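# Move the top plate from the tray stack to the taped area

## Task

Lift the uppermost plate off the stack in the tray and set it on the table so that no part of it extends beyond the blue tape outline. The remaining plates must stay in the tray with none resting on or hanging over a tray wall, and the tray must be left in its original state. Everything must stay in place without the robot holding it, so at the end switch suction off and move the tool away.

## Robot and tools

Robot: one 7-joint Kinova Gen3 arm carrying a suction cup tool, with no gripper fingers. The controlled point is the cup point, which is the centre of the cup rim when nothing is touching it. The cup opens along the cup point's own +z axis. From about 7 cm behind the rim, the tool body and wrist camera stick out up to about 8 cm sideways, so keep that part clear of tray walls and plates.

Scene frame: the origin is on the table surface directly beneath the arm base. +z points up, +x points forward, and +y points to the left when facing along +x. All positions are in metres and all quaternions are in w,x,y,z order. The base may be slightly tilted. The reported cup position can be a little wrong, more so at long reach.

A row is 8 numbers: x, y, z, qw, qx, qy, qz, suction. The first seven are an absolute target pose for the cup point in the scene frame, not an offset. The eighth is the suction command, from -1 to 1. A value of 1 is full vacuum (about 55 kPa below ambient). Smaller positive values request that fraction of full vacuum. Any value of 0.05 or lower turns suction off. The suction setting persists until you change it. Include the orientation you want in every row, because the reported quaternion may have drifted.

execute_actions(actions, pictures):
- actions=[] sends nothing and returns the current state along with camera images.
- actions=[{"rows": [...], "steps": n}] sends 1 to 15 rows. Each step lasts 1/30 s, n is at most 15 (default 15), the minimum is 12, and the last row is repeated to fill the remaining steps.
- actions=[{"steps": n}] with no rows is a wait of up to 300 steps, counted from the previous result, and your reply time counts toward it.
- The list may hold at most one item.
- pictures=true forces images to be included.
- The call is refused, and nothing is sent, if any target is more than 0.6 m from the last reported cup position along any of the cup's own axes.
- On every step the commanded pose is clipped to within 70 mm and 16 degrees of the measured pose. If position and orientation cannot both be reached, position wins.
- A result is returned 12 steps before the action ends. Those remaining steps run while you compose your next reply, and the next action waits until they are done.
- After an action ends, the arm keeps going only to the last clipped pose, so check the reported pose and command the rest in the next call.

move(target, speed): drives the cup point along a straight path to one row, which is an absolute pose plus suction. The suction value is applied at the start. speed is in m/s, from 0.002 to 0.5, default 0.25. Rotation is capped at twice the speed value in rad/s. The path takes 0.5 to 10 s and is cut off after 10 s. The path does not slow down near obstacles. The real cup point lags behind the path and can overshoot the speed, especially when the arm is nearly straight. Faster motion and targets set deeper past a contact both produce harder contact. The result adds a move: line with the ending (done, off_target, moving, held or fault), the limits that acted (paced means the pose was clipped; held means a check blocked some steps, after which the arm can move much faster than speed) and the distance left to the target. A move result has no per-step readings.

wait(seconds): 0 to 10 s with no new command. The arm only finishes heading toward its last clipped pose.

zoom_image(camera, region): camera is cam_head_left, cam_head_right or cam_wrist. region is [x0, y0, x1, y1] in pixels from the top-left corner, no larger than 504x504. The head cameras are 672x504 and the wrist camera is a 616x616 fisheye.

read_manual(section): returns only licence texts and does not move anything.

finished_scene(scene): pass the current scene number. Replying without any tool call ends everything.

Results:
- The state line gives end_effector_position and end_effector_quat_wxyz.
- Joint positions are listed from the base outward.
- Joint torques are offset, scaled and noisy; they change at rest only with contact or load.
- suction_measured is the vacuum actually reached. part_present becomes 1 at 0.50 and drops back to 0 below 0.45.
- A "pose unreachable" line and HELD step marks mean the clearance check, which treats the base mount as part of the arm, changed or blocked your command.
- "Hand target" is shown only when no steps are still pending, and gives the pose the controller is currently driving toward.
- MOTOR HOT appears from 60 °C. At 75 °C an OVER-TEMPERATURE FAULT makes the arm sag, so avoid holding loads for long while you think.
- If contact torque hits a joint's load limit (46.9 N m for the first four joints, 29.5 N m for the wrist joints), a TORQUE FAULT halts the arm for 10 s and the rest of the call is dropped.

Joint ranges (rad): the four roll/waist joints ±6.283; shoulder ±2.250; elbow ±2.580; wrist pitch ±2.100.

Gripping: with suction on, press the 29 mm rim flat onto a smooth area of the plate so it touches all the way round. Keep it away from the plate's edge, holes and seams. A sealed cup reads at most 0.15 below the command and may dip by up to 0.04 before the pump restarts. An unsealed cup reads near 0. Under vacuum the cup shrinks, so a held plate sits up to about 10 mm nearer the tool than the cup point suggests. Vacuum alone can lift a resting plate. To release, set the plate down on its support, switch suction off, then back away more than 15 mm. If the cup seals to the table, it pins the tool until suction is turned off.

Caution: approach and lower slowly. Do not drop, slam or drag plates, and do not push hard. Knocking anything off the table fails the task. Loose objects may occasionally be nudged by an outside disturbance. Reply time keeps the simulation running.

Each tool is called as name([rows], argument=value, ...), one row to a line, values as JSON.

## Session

execute_actions(actions=[])

Scene clock: 0.00 s of 4900.00 s.
end_effector_position=(+0.4482, +0.0220, +0.2788) suction_measured=0.00 part_present=0 end_effector_quat_wxyz=(+0.002, -0.023, +1.000, -0.002)
Joint positions: [-0.055  0.429 -0.     1.658  0.001  1.054  3.083]
Joint velocities: [-0.001 -0.001 -0.    -0.     0.     0.001  0.   ]
Joint torques (N m, as the joint torque sensors report them, + toward a larger angle): no reading
Hand target: +0.448, +0.022, +0.279; +0.002, -0.023, +1.000, -0.002

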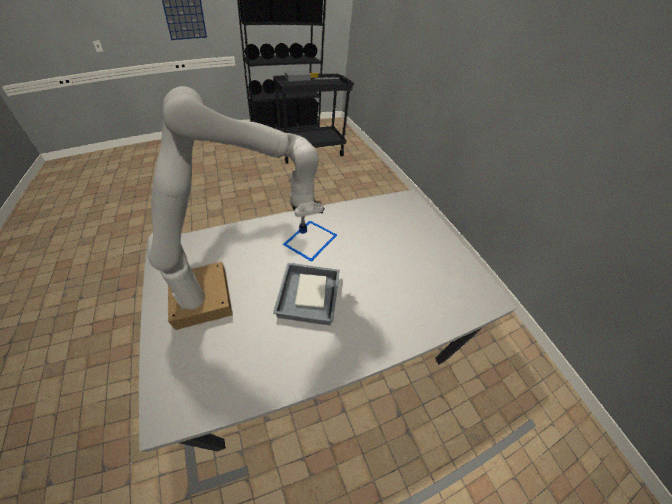

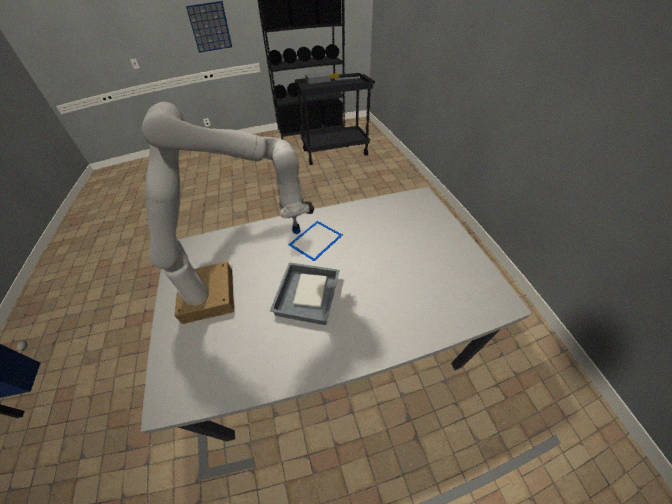

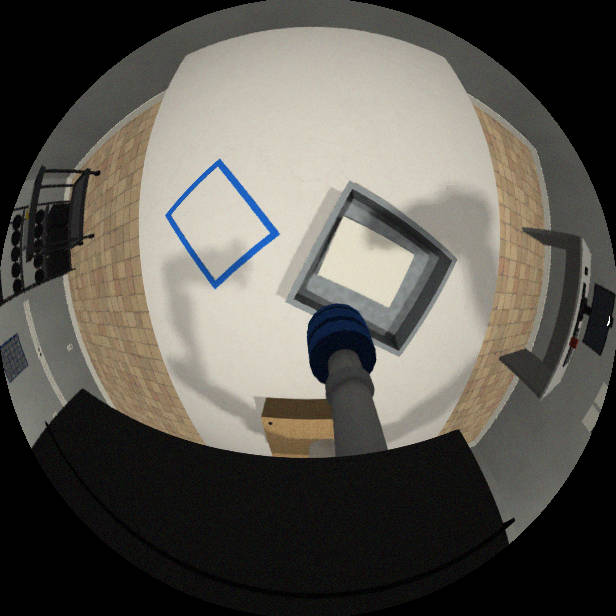

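move(target=[0.462,-0.065,0.09,0,0.3,0.954,0,0])

Scene clock: 2.40 s of 4900.00 s.
end_effector_position=(+0.4626, -0.0646, +0.0905) suction_measured=0.00 part_present=0 end_effector_quat_wxyz=(+0.000, +0.300, +0.954, +0.000)
Joint positions: [ 0.056  0.778  0.123  1.786 -0.162  0.59   2.764]
Joint velocities: [ 0.001  0.006  0.001 -0.001 -0.    -0.     0.   ]
Joint torques (N m, as the joint torque sensors report them, + toward a larger angle): [ -0.08 -17.79   0.63  -3.74   0.    -0.3    0.01]
Hand target: +0.462, -0.065, +0.090; -0.000, +0.300, +0.954, +0.000
Off the commanded pose: 0.001 m, 0 deg.
Kept back: nothing.
move: done

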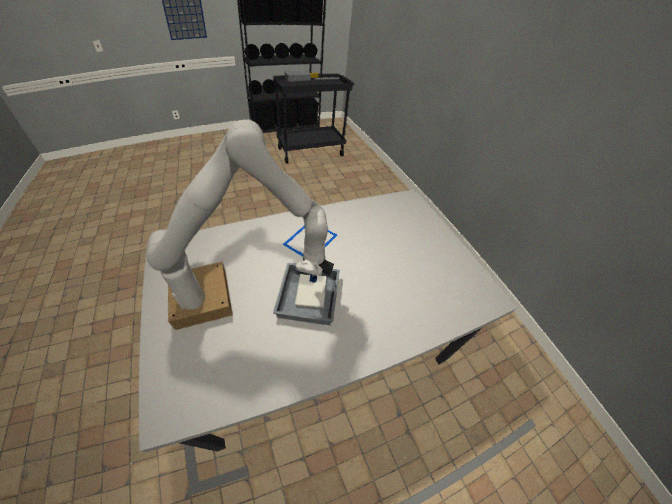

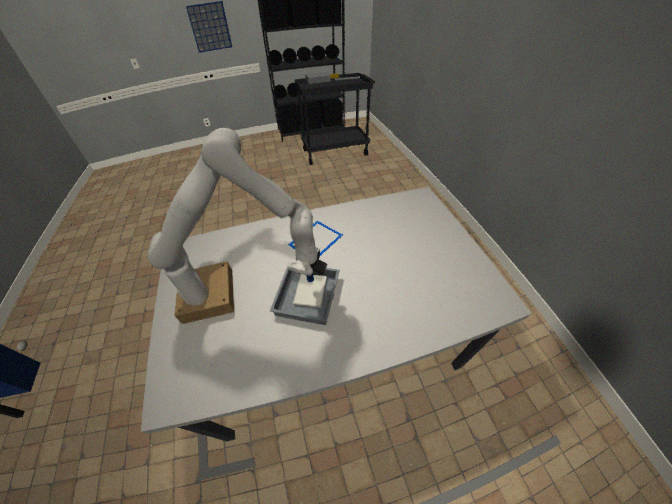

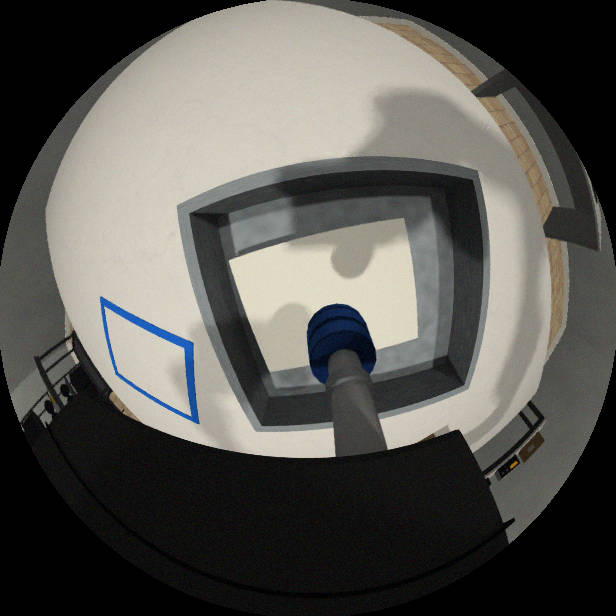

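move(target=[0.464,-0.062,0.035,0,0.3,0.954,0,1], speed=0.05)

move(target=[0.464,-0.062,0.02,0,0.3,0.954,0,1], speed=0.015)

Scene clock: 4.13 s of 4900.00 s.
end_effector_position=(+0.4643, -0.0620, +0.0353) suction_measured=0.00 part_present=0 end_effector_quat_wxyz=(+0.000, +0.300, +0.954, +0.000)
Joint positions: [ 0.065  0.895  0.099  1.787 -0.178  0.472  2.771]
Joint velocities: [-0.     0.004 -0.    -0.     0.    -0.002  0.   ]
Joint torques (N m, as the joint torque sensors report them, + toward a larger angle): [ -0.06 -18.45   0.94  -2.88  -0.07  -0.18  -0.17]
Hand target: +0.464, -0.062, +0.035; +0.000, +0.300, +0.954, +0.000
Off the commanded pose: 0.000 m, 0 deg.
Kept back: nothing.
move: done

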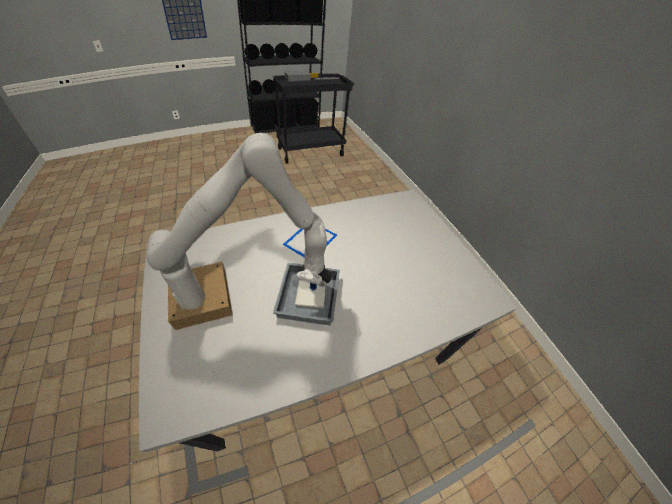

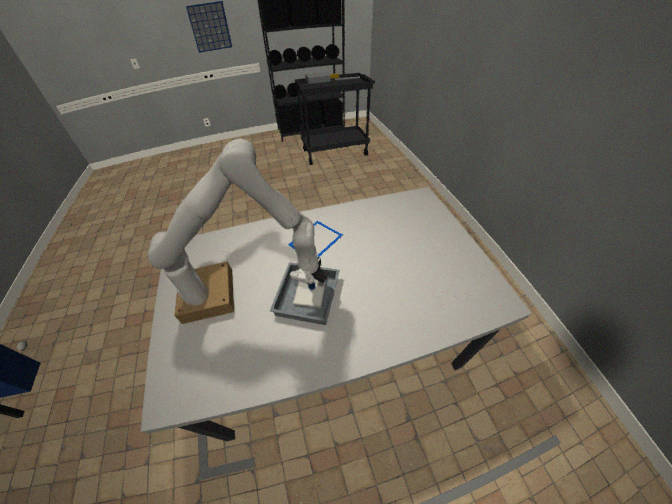

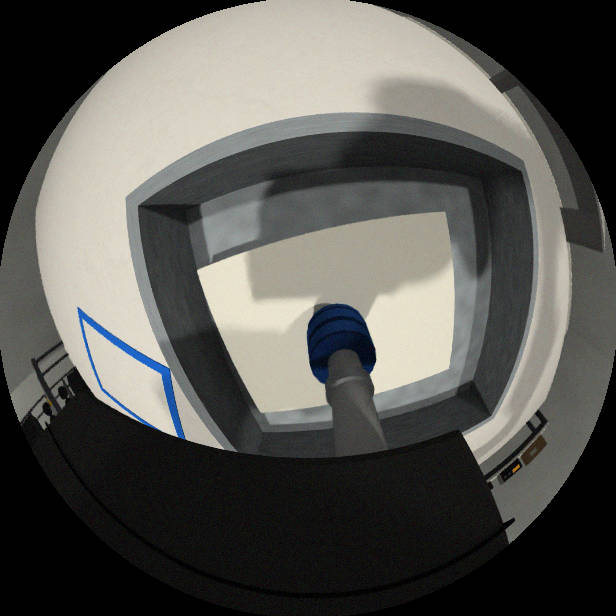

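Scene clock: 5.37 s of 4900.00 s.
end_effector_position=(+0.4639, -0.0619, +0.0199) suction_measured=0.48 part_present=0 end_effector_quat_wxyz=(-0.000, +0.300, +0.954, -0.000)
Joint positions: [ 0.069  0.928  0.092  1.784 -0.182  0.441  2.774]
Joint velocities: [-0.     0.002 -0.001 -0.    -0.    -0.     0.   ]
Joint torques (N m, as the joint torque sensors report them, + toward a larger angle): [ -0.06 -19.5    0.91  -2.72  -0.15  -0.26  -0.04]
Hand target: +0.464, -0.062, +0.020; +0.000, +0.300, +0.954, +0.000
Off the commanded pose: 0.000 m, 0 deg.
Kept back: nothing.
move: done

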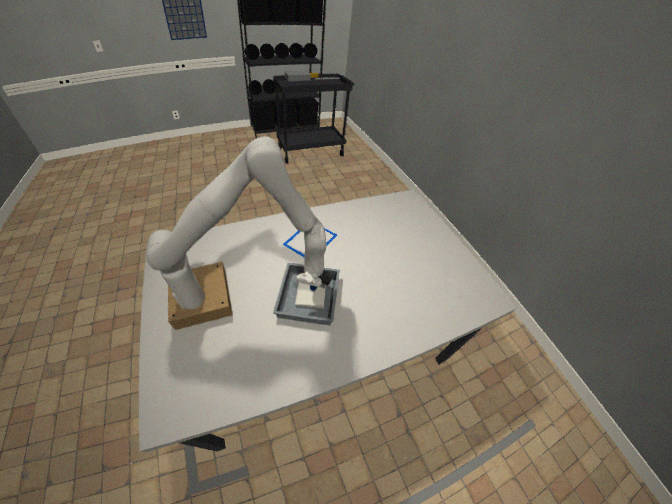

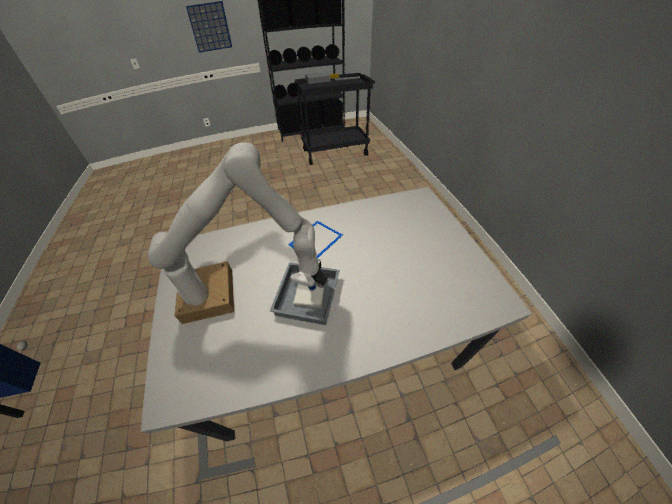

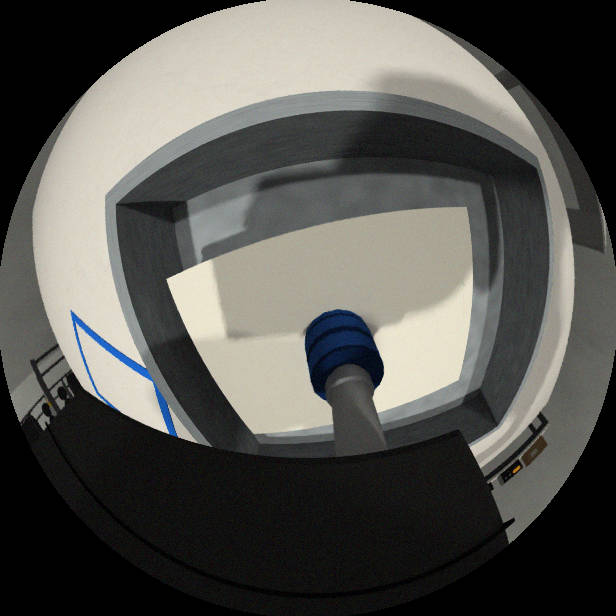

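move(target=[0.464,-0.062,0.038,0,0.3,0.954,0,1], speed=0.01)

move(target=[0.464,-0.062,0.12,0,0.3,0.954,0,1], speed=0.06)

Scene clock: 7.83 s of 4900.00 s.
end_effector_position=(+0.4639, -0.0620, +0.0379) suction_measured=0.99 part_present=1 end_effector_quat_wxyz=(-0.000, +0.300, +0.954, -0.000)
Joint positions: [ 0.064  0.889  0.1    1.788 -0.178  0.477  2.77 ]
Joint velocities: [-0.002 -0.001 -0.     0.    -0.     0.    -0.   ]
Joint torques (N m, as the joint torque sensors report them, + toward a larger angle): [ -0.08 -19.11   0.99  -2.94  -0.09  -0.33  -0.06]
Hand target: +0.464, -0.062, +0.038; -0.000, +0.300, +0.954, -0.000
Off the commanded pose: 0.000 m, 0 deg.
Kept back: nothing.
move: done

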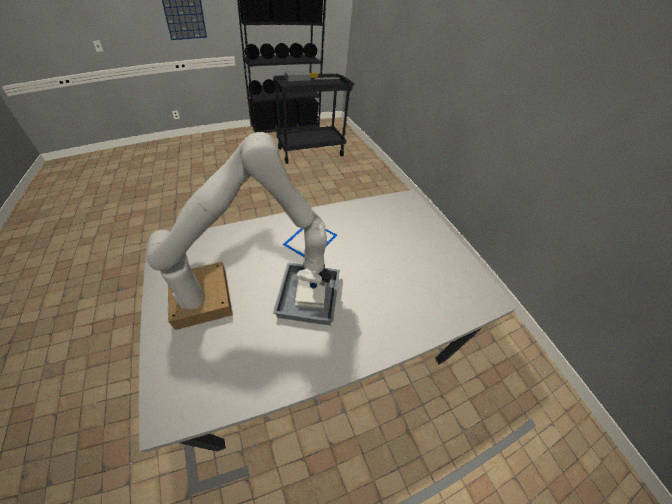

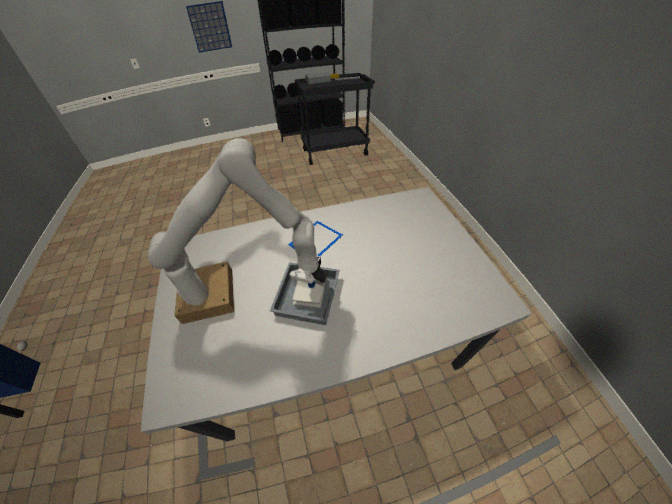

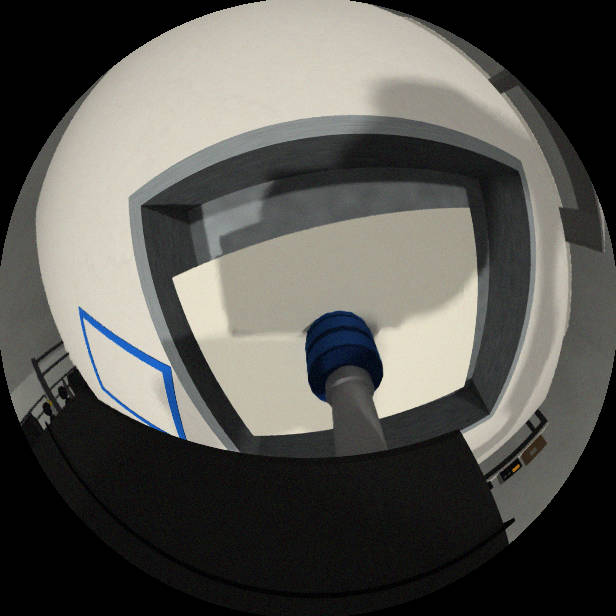

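Scene clock: 9.50 s of 4900.00 s.
end_effector_position=(+0.4637, -0.0621, +0.1197) suction_measured=0.98 part_present=1 end_effector_quat_wxyz=(-0.000, +0.300, +0.954, -0.000)
Joint positions: [ 0.04   0.722  0.138  1.771 -0.154  0.663  2.75 ]
Joint velocities: [ 0.    -0.004 -0.    -0.     0.     0.002 -0.   ]
Joint torques (N m, as the joint torque sensors report them, + toward a larger angle): [ -0.17 -18.16   0.74  -4.3   -0.14  -0.28   0.01]
Hand target: +0.464, -0.062, +0.120; -0.000, +0.300, +0.954, -0.000
Off the commanded pose: 0.000 m, 0 deg.
Kept back: nothing.
move: done

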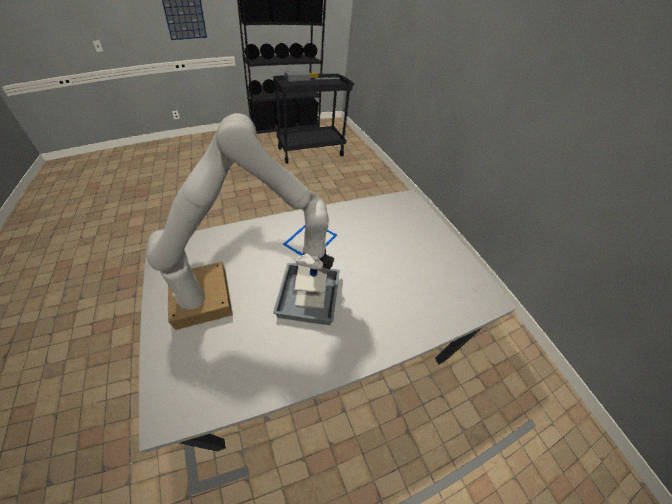

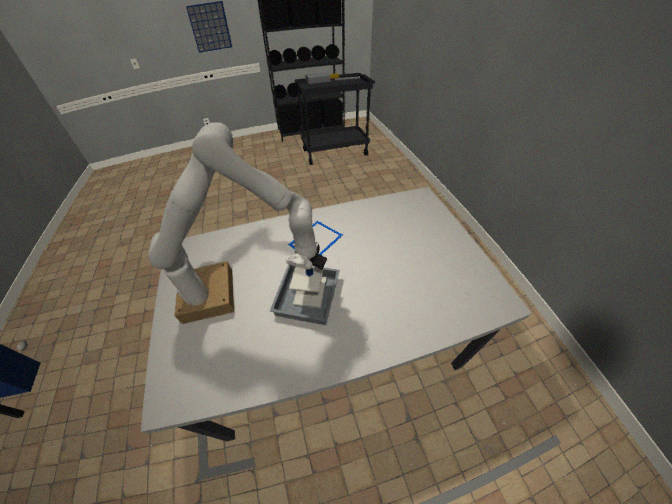

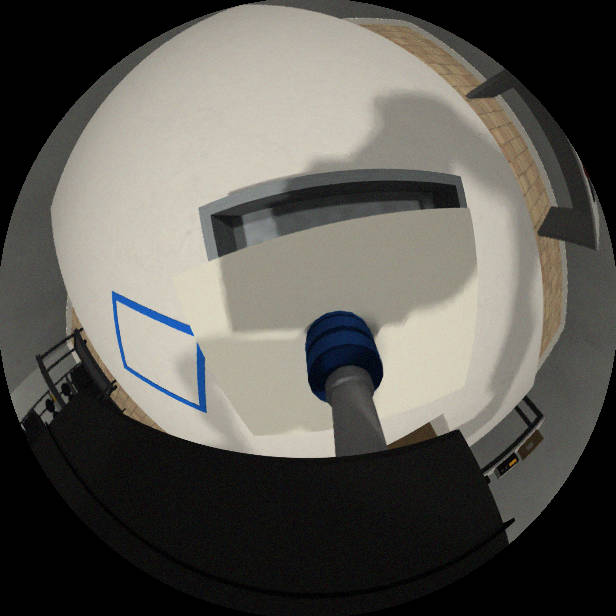

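move(target=[0.535,0.222,0.11,0,0.537,0.843,0,1])

move(target=[0.535,0.222,0.02,0,0.537,0.843,0,1], speed=0.08)

Scene clock: 11.53 s of 4900.00 s.
end_effector_position=(+0.5354, +0.2217, +0.1108) suction_measured=0.98 part_present=1 end_effector_quat_wxyz=(-0.000, +0.538, +0.843, +0.001)
Joint positions: [-0.543  0.937  0.306  1.337 -0.318  0.915  1.798]
Joint velocities: [-0.005  0.009 -0.002 -0.004  0.003  0.004 -0.003]
Joint torques (N m, as the joint torque sensors report them, + toward a larger angle): [ -0.29 -21.79   2.32  -5.34  -0.09  -0.24   0.08]
Hand target: +0.535, +0.222, +0.110; -0.000, +0.537, +0.843, +0.000
Off the commanded pose: 0.001 m, 0 deg.
Kept back: nothing.
move: done

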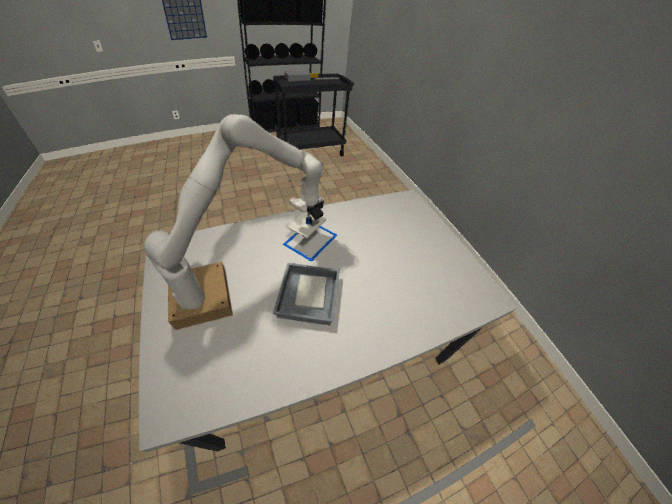

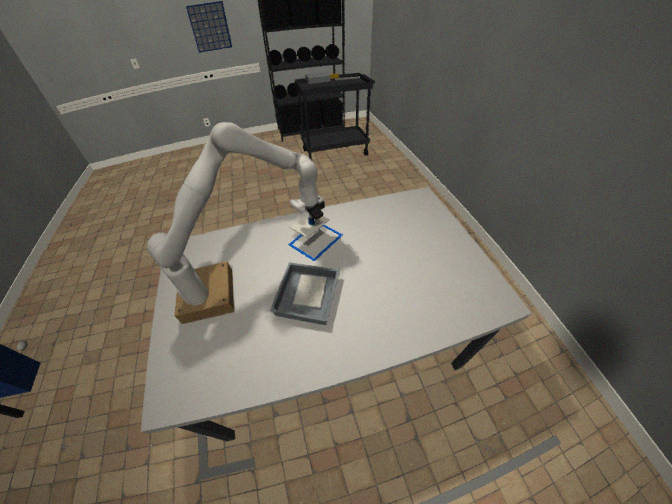

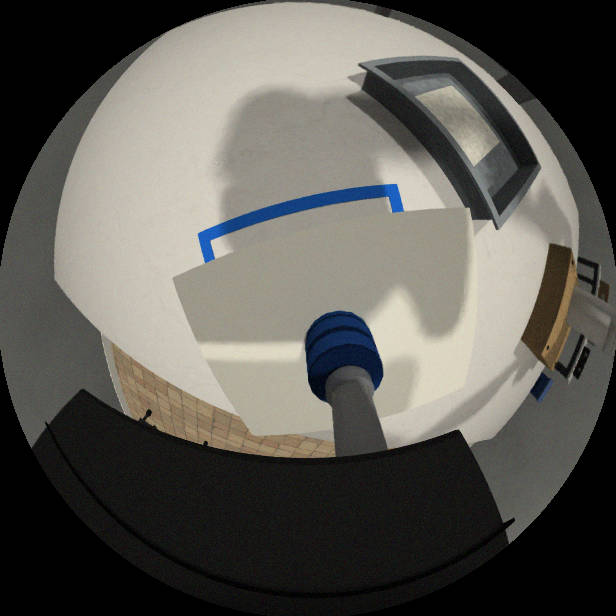

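Scene clock: 13.00 s of 4900.00 s.
end_effector_position=(+0.5353, +0.2223, +0.0203) suction_measured=0.98 part_present=1 end_effector_quat_wxyz=(+0.000, +0.537, +0.843, +0.000)
Joint positions: [-0.525  1.087  0.265  1.346 -0.353  0.756  1.822]
Joint velocities: [ 0.002  0.005  0.001 -0.    -0.     0.001  0.   ]
Joint torques (N m, as the joint torque sensors report them, + toward a larger angle): [ -0.43 -22.74   2.03  -4.39  -0.08  -0.27  -0.09]
Hand target: +0.535, +0.222, +0.020; +0.000, +0.537, +0.843, +0.000
Off the commanded pose: 0.001 m, 0 deg.
Kept back: nothing.
move: done

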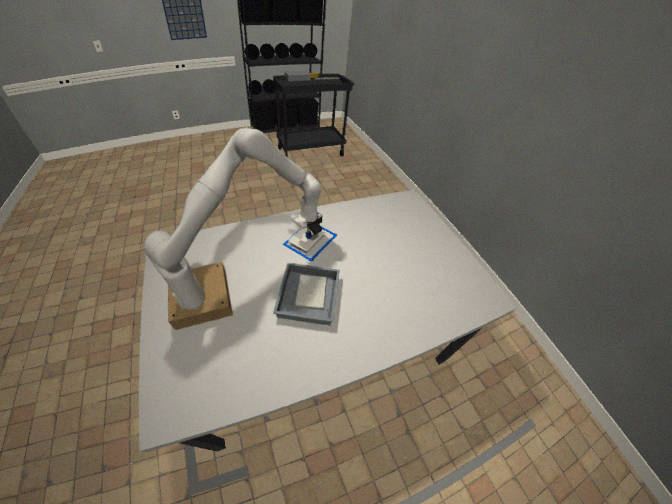

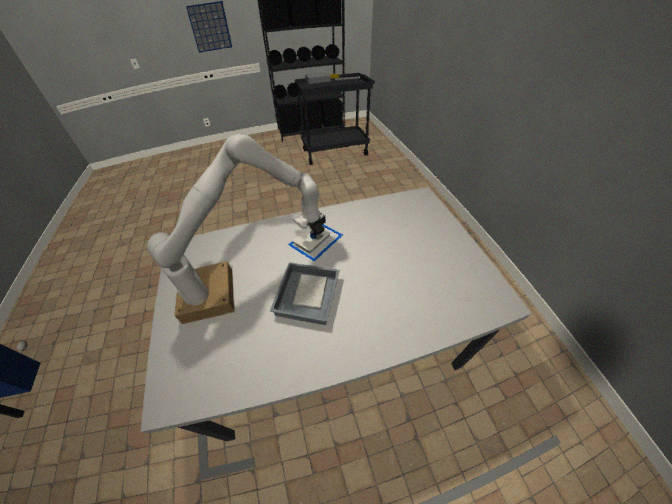

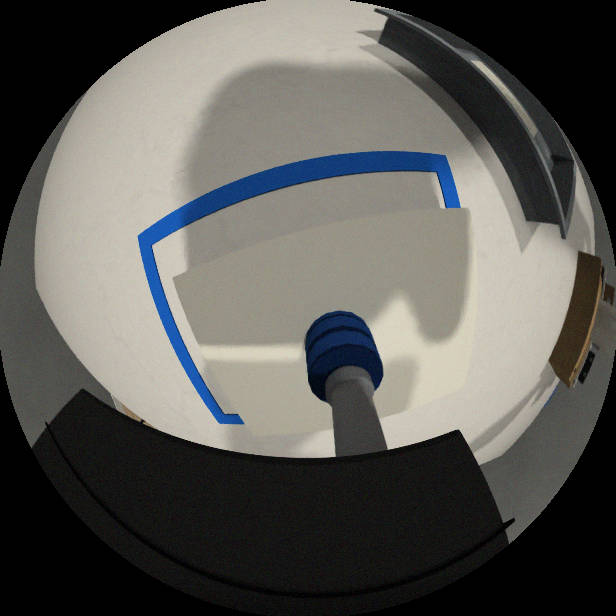

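move(target=[0.557,0.218,0.006,0,0.522,0.853,0,1], speed=0.025)

Scene clock: 14.63 s of 4900.00 s.
end_effector_position=(+0.5571, +0.2181, +0.0062) suction_measured=0.99 part_present=1 end_effector_quat_wxyz=(+0.000, +0.522, +0.853, +0.000)
Joint positions: [-0.492  1.142  0.257  1.255 -0.34   0.787  1.857]
Joint velocities: [ 0.002  0.003  0.    -0.003 -0.     0.001  0.   ]
Joint torques (N m, as the joint torque sensors report them, + toward a larger angle): [ -0.11 -23.52   2.12  -4.67  -0.22  -0.24  -0.1 ]
Hand target: +0.557, +0.218, +0.006; +0.000, +0.522, +0.853, -0.000
Off the commanded pose: 0.000 m, 0 deg.
Kept back: nothing.
move: done

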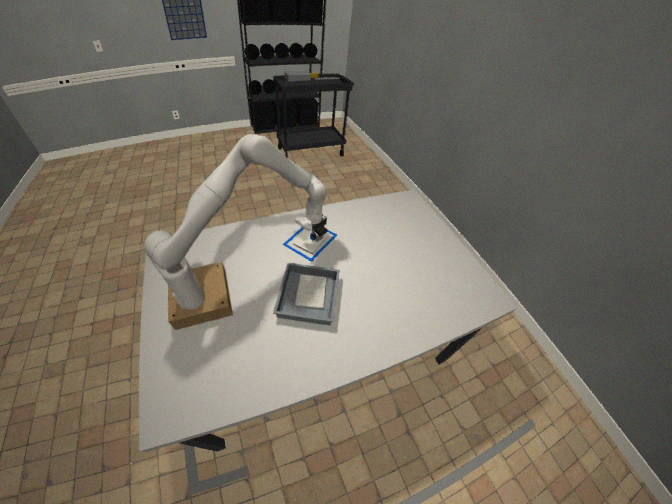

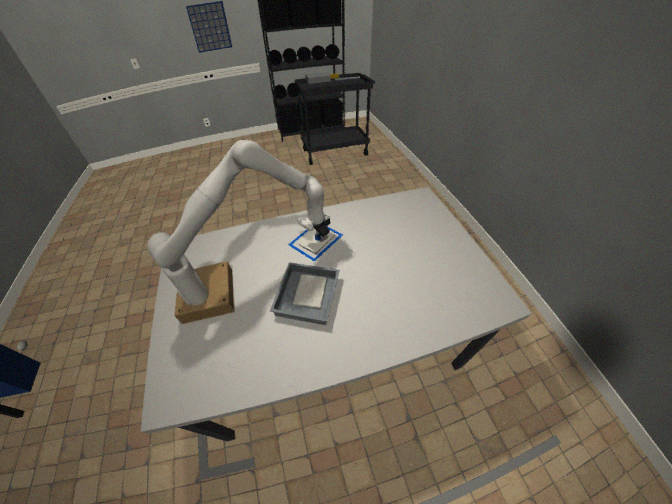

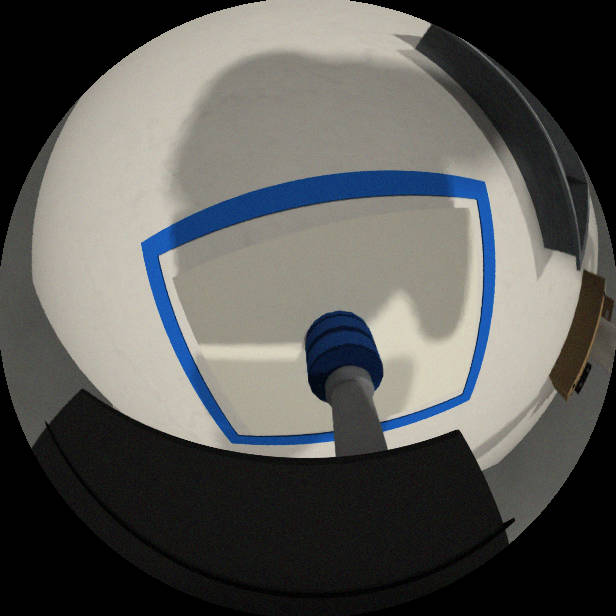

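move(target=[0.558,0.216,-0.003,0,0.53,0.848,0,1], speed=0.01)

execute_actions([
  {"rows":[[0.558,0.216,-0.002,0,0.53,0.848,0,0]],"steps":12},
])

move(target=[0.558,0.216,0.12,0,0.53,0.848,0,0], speed=0.1)

Scene clock: 16.10 s of 4900.00 s.
end_effector_position=(+0.5587, +0.2164, -0.0019) suction_measured=0.98 part_present=1 end_effector_quat_wxyz=(+0.000, +0.530, +0.848, +0.001)
Joint positions: [-0.488  1.158  0.258  1.25  -0.348  0.776  1.847]
Joint velocities: [ 0.001  0.     0.002  0.    -0.    -0.    -0.   ]
Joint torques (N m, as the joint torque sensors report them, + toward a larger angle): [  0.04 -22.09   2.06  -4.2   -0.09  -0.46  -0.14]
Hand target: +0.558, +0.216, -0.003; -0.000, +0.530, +0.848, +0.000
Off the commanded pose: 0.001 m, 0 deg.
Kept back: nothing.
move: done

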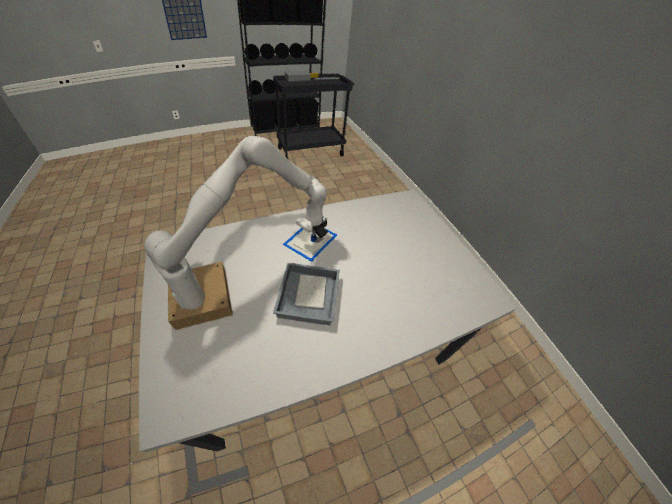

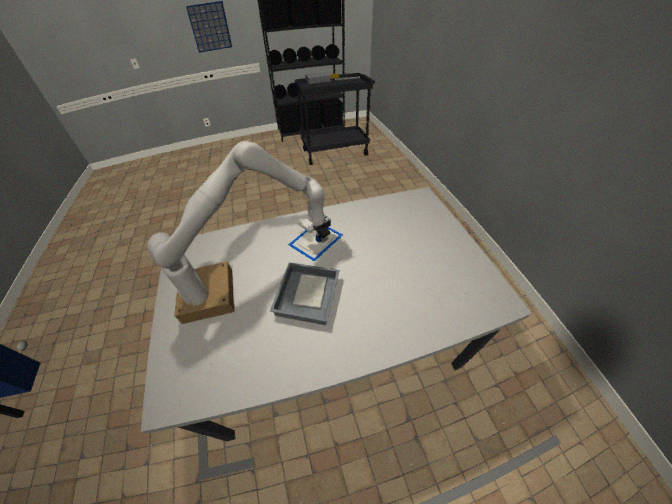

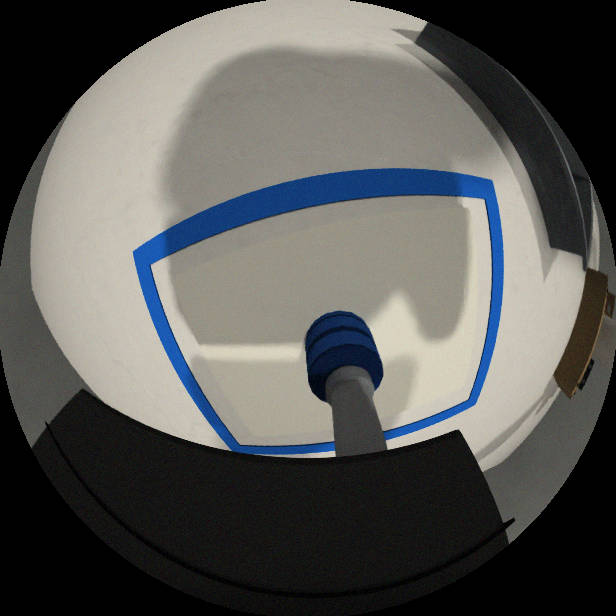

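Scene clock: 16.13 s of 4900.00 s.
end_effector_position=(+0.5587, +0.2164, -0.0019) suction_measured=0.98 part_present=1 end_effector_quat_wxyz=(+0.000, +0.530, +0.848, +0.001)
Joint positions: [-0.488  1.158  0.258  1.25  -0.348  0.776  1.847]
Joint velocities: [-0.     0.     0.001  0.    -0.    -0.    -0.   ]
Joint torques (N m, as the joint torque sensors report them, + toward a larger angle): [ -0.03 -21.98   1.97  -4.21  -0.16  -0.44   0.04]
Kept back: the last 12 steps of this action.
Steps of this call (step 1: nothing new was sent). Readings (end_effector_position | what the end effector reports):
1: the state above

Scene clock: 18.10 s of 4900.00 s.
end_effector_position=(+0.5577, +0.2157, +0.1198) suction_measured=0.00 part_present=0 end_effector_quat_wxyz=(-0.000, +0.530, +0.848, -0.000)
Joint positions: [-0.51   0.961  0.305  1.245 -0.307  0.982  1.82 ]
Joint velocities: [-0.    -0.003  0.001 -0.    -0.     0.    -0.   ]
Joint torques (N m, as the joint torque sensors report them, + toward a larger angle): [ -0.07 -21.92   2.02  -5.28  -0.15  -0.29   0.02]
Hand target: +0.558, +0.216, +0.120; +0.000, +0.530, +0.848, -0.000
Off your previous action's commanded pose: 0.003 m, 0 deg at its last step (step 12 of this call).
Off the commanded pose: 0.000 m, 0 deg.
Kept back: nothing.
move: done

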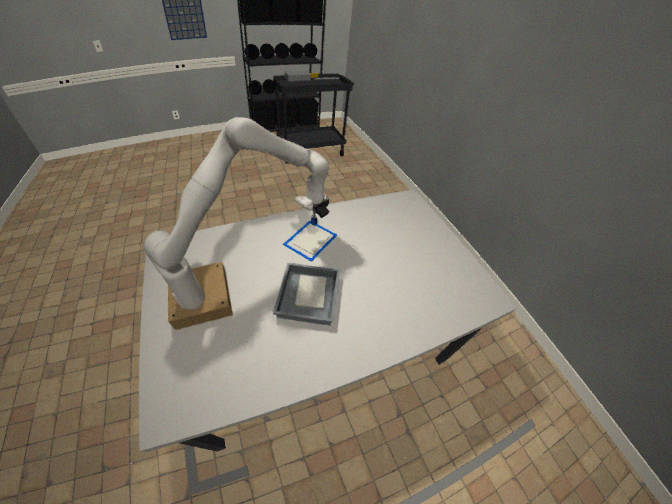

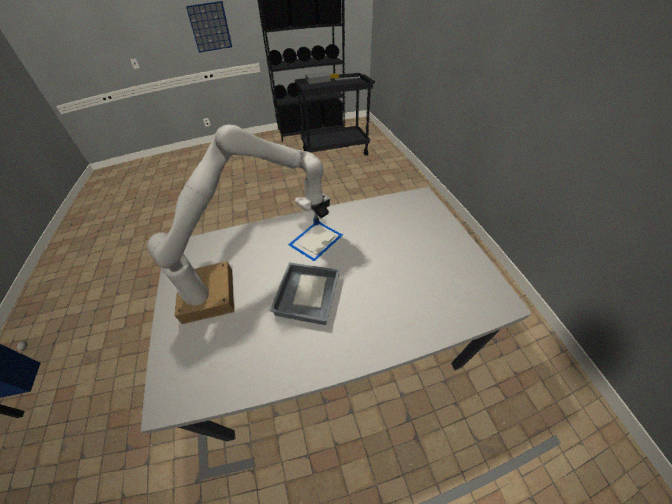

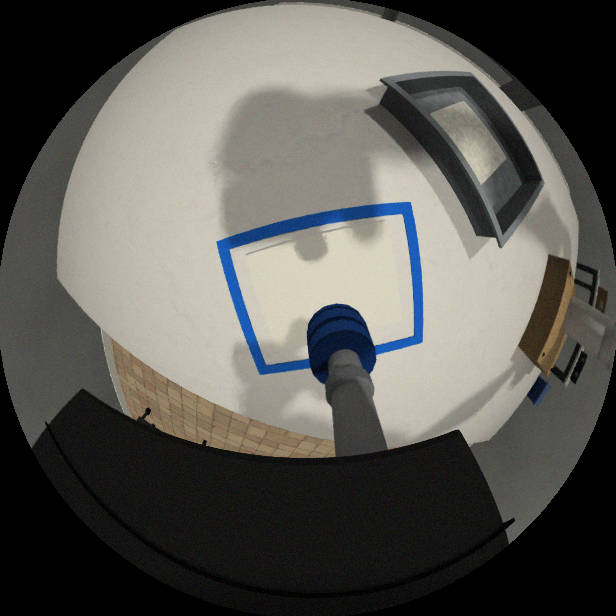

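zoom_image(camera="cam_wrist", region=[200,190,440,380])

Region (200, 190, 440, 380) of cam_wrist's 616x616 image, scaled by 2.100, with more detail than that image has; it fills the top 399 rows of this view, and the rest is white.

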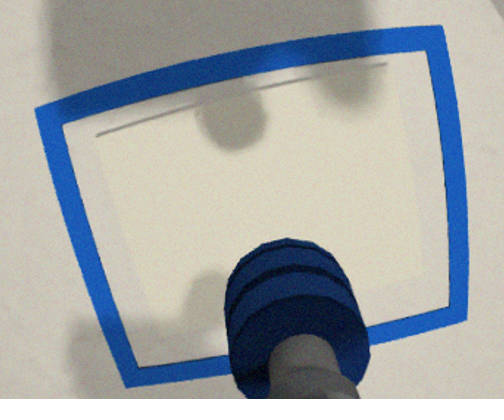

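Just an edge shadow.

finished_scene(scene=2)

The scene is finished: the task was done.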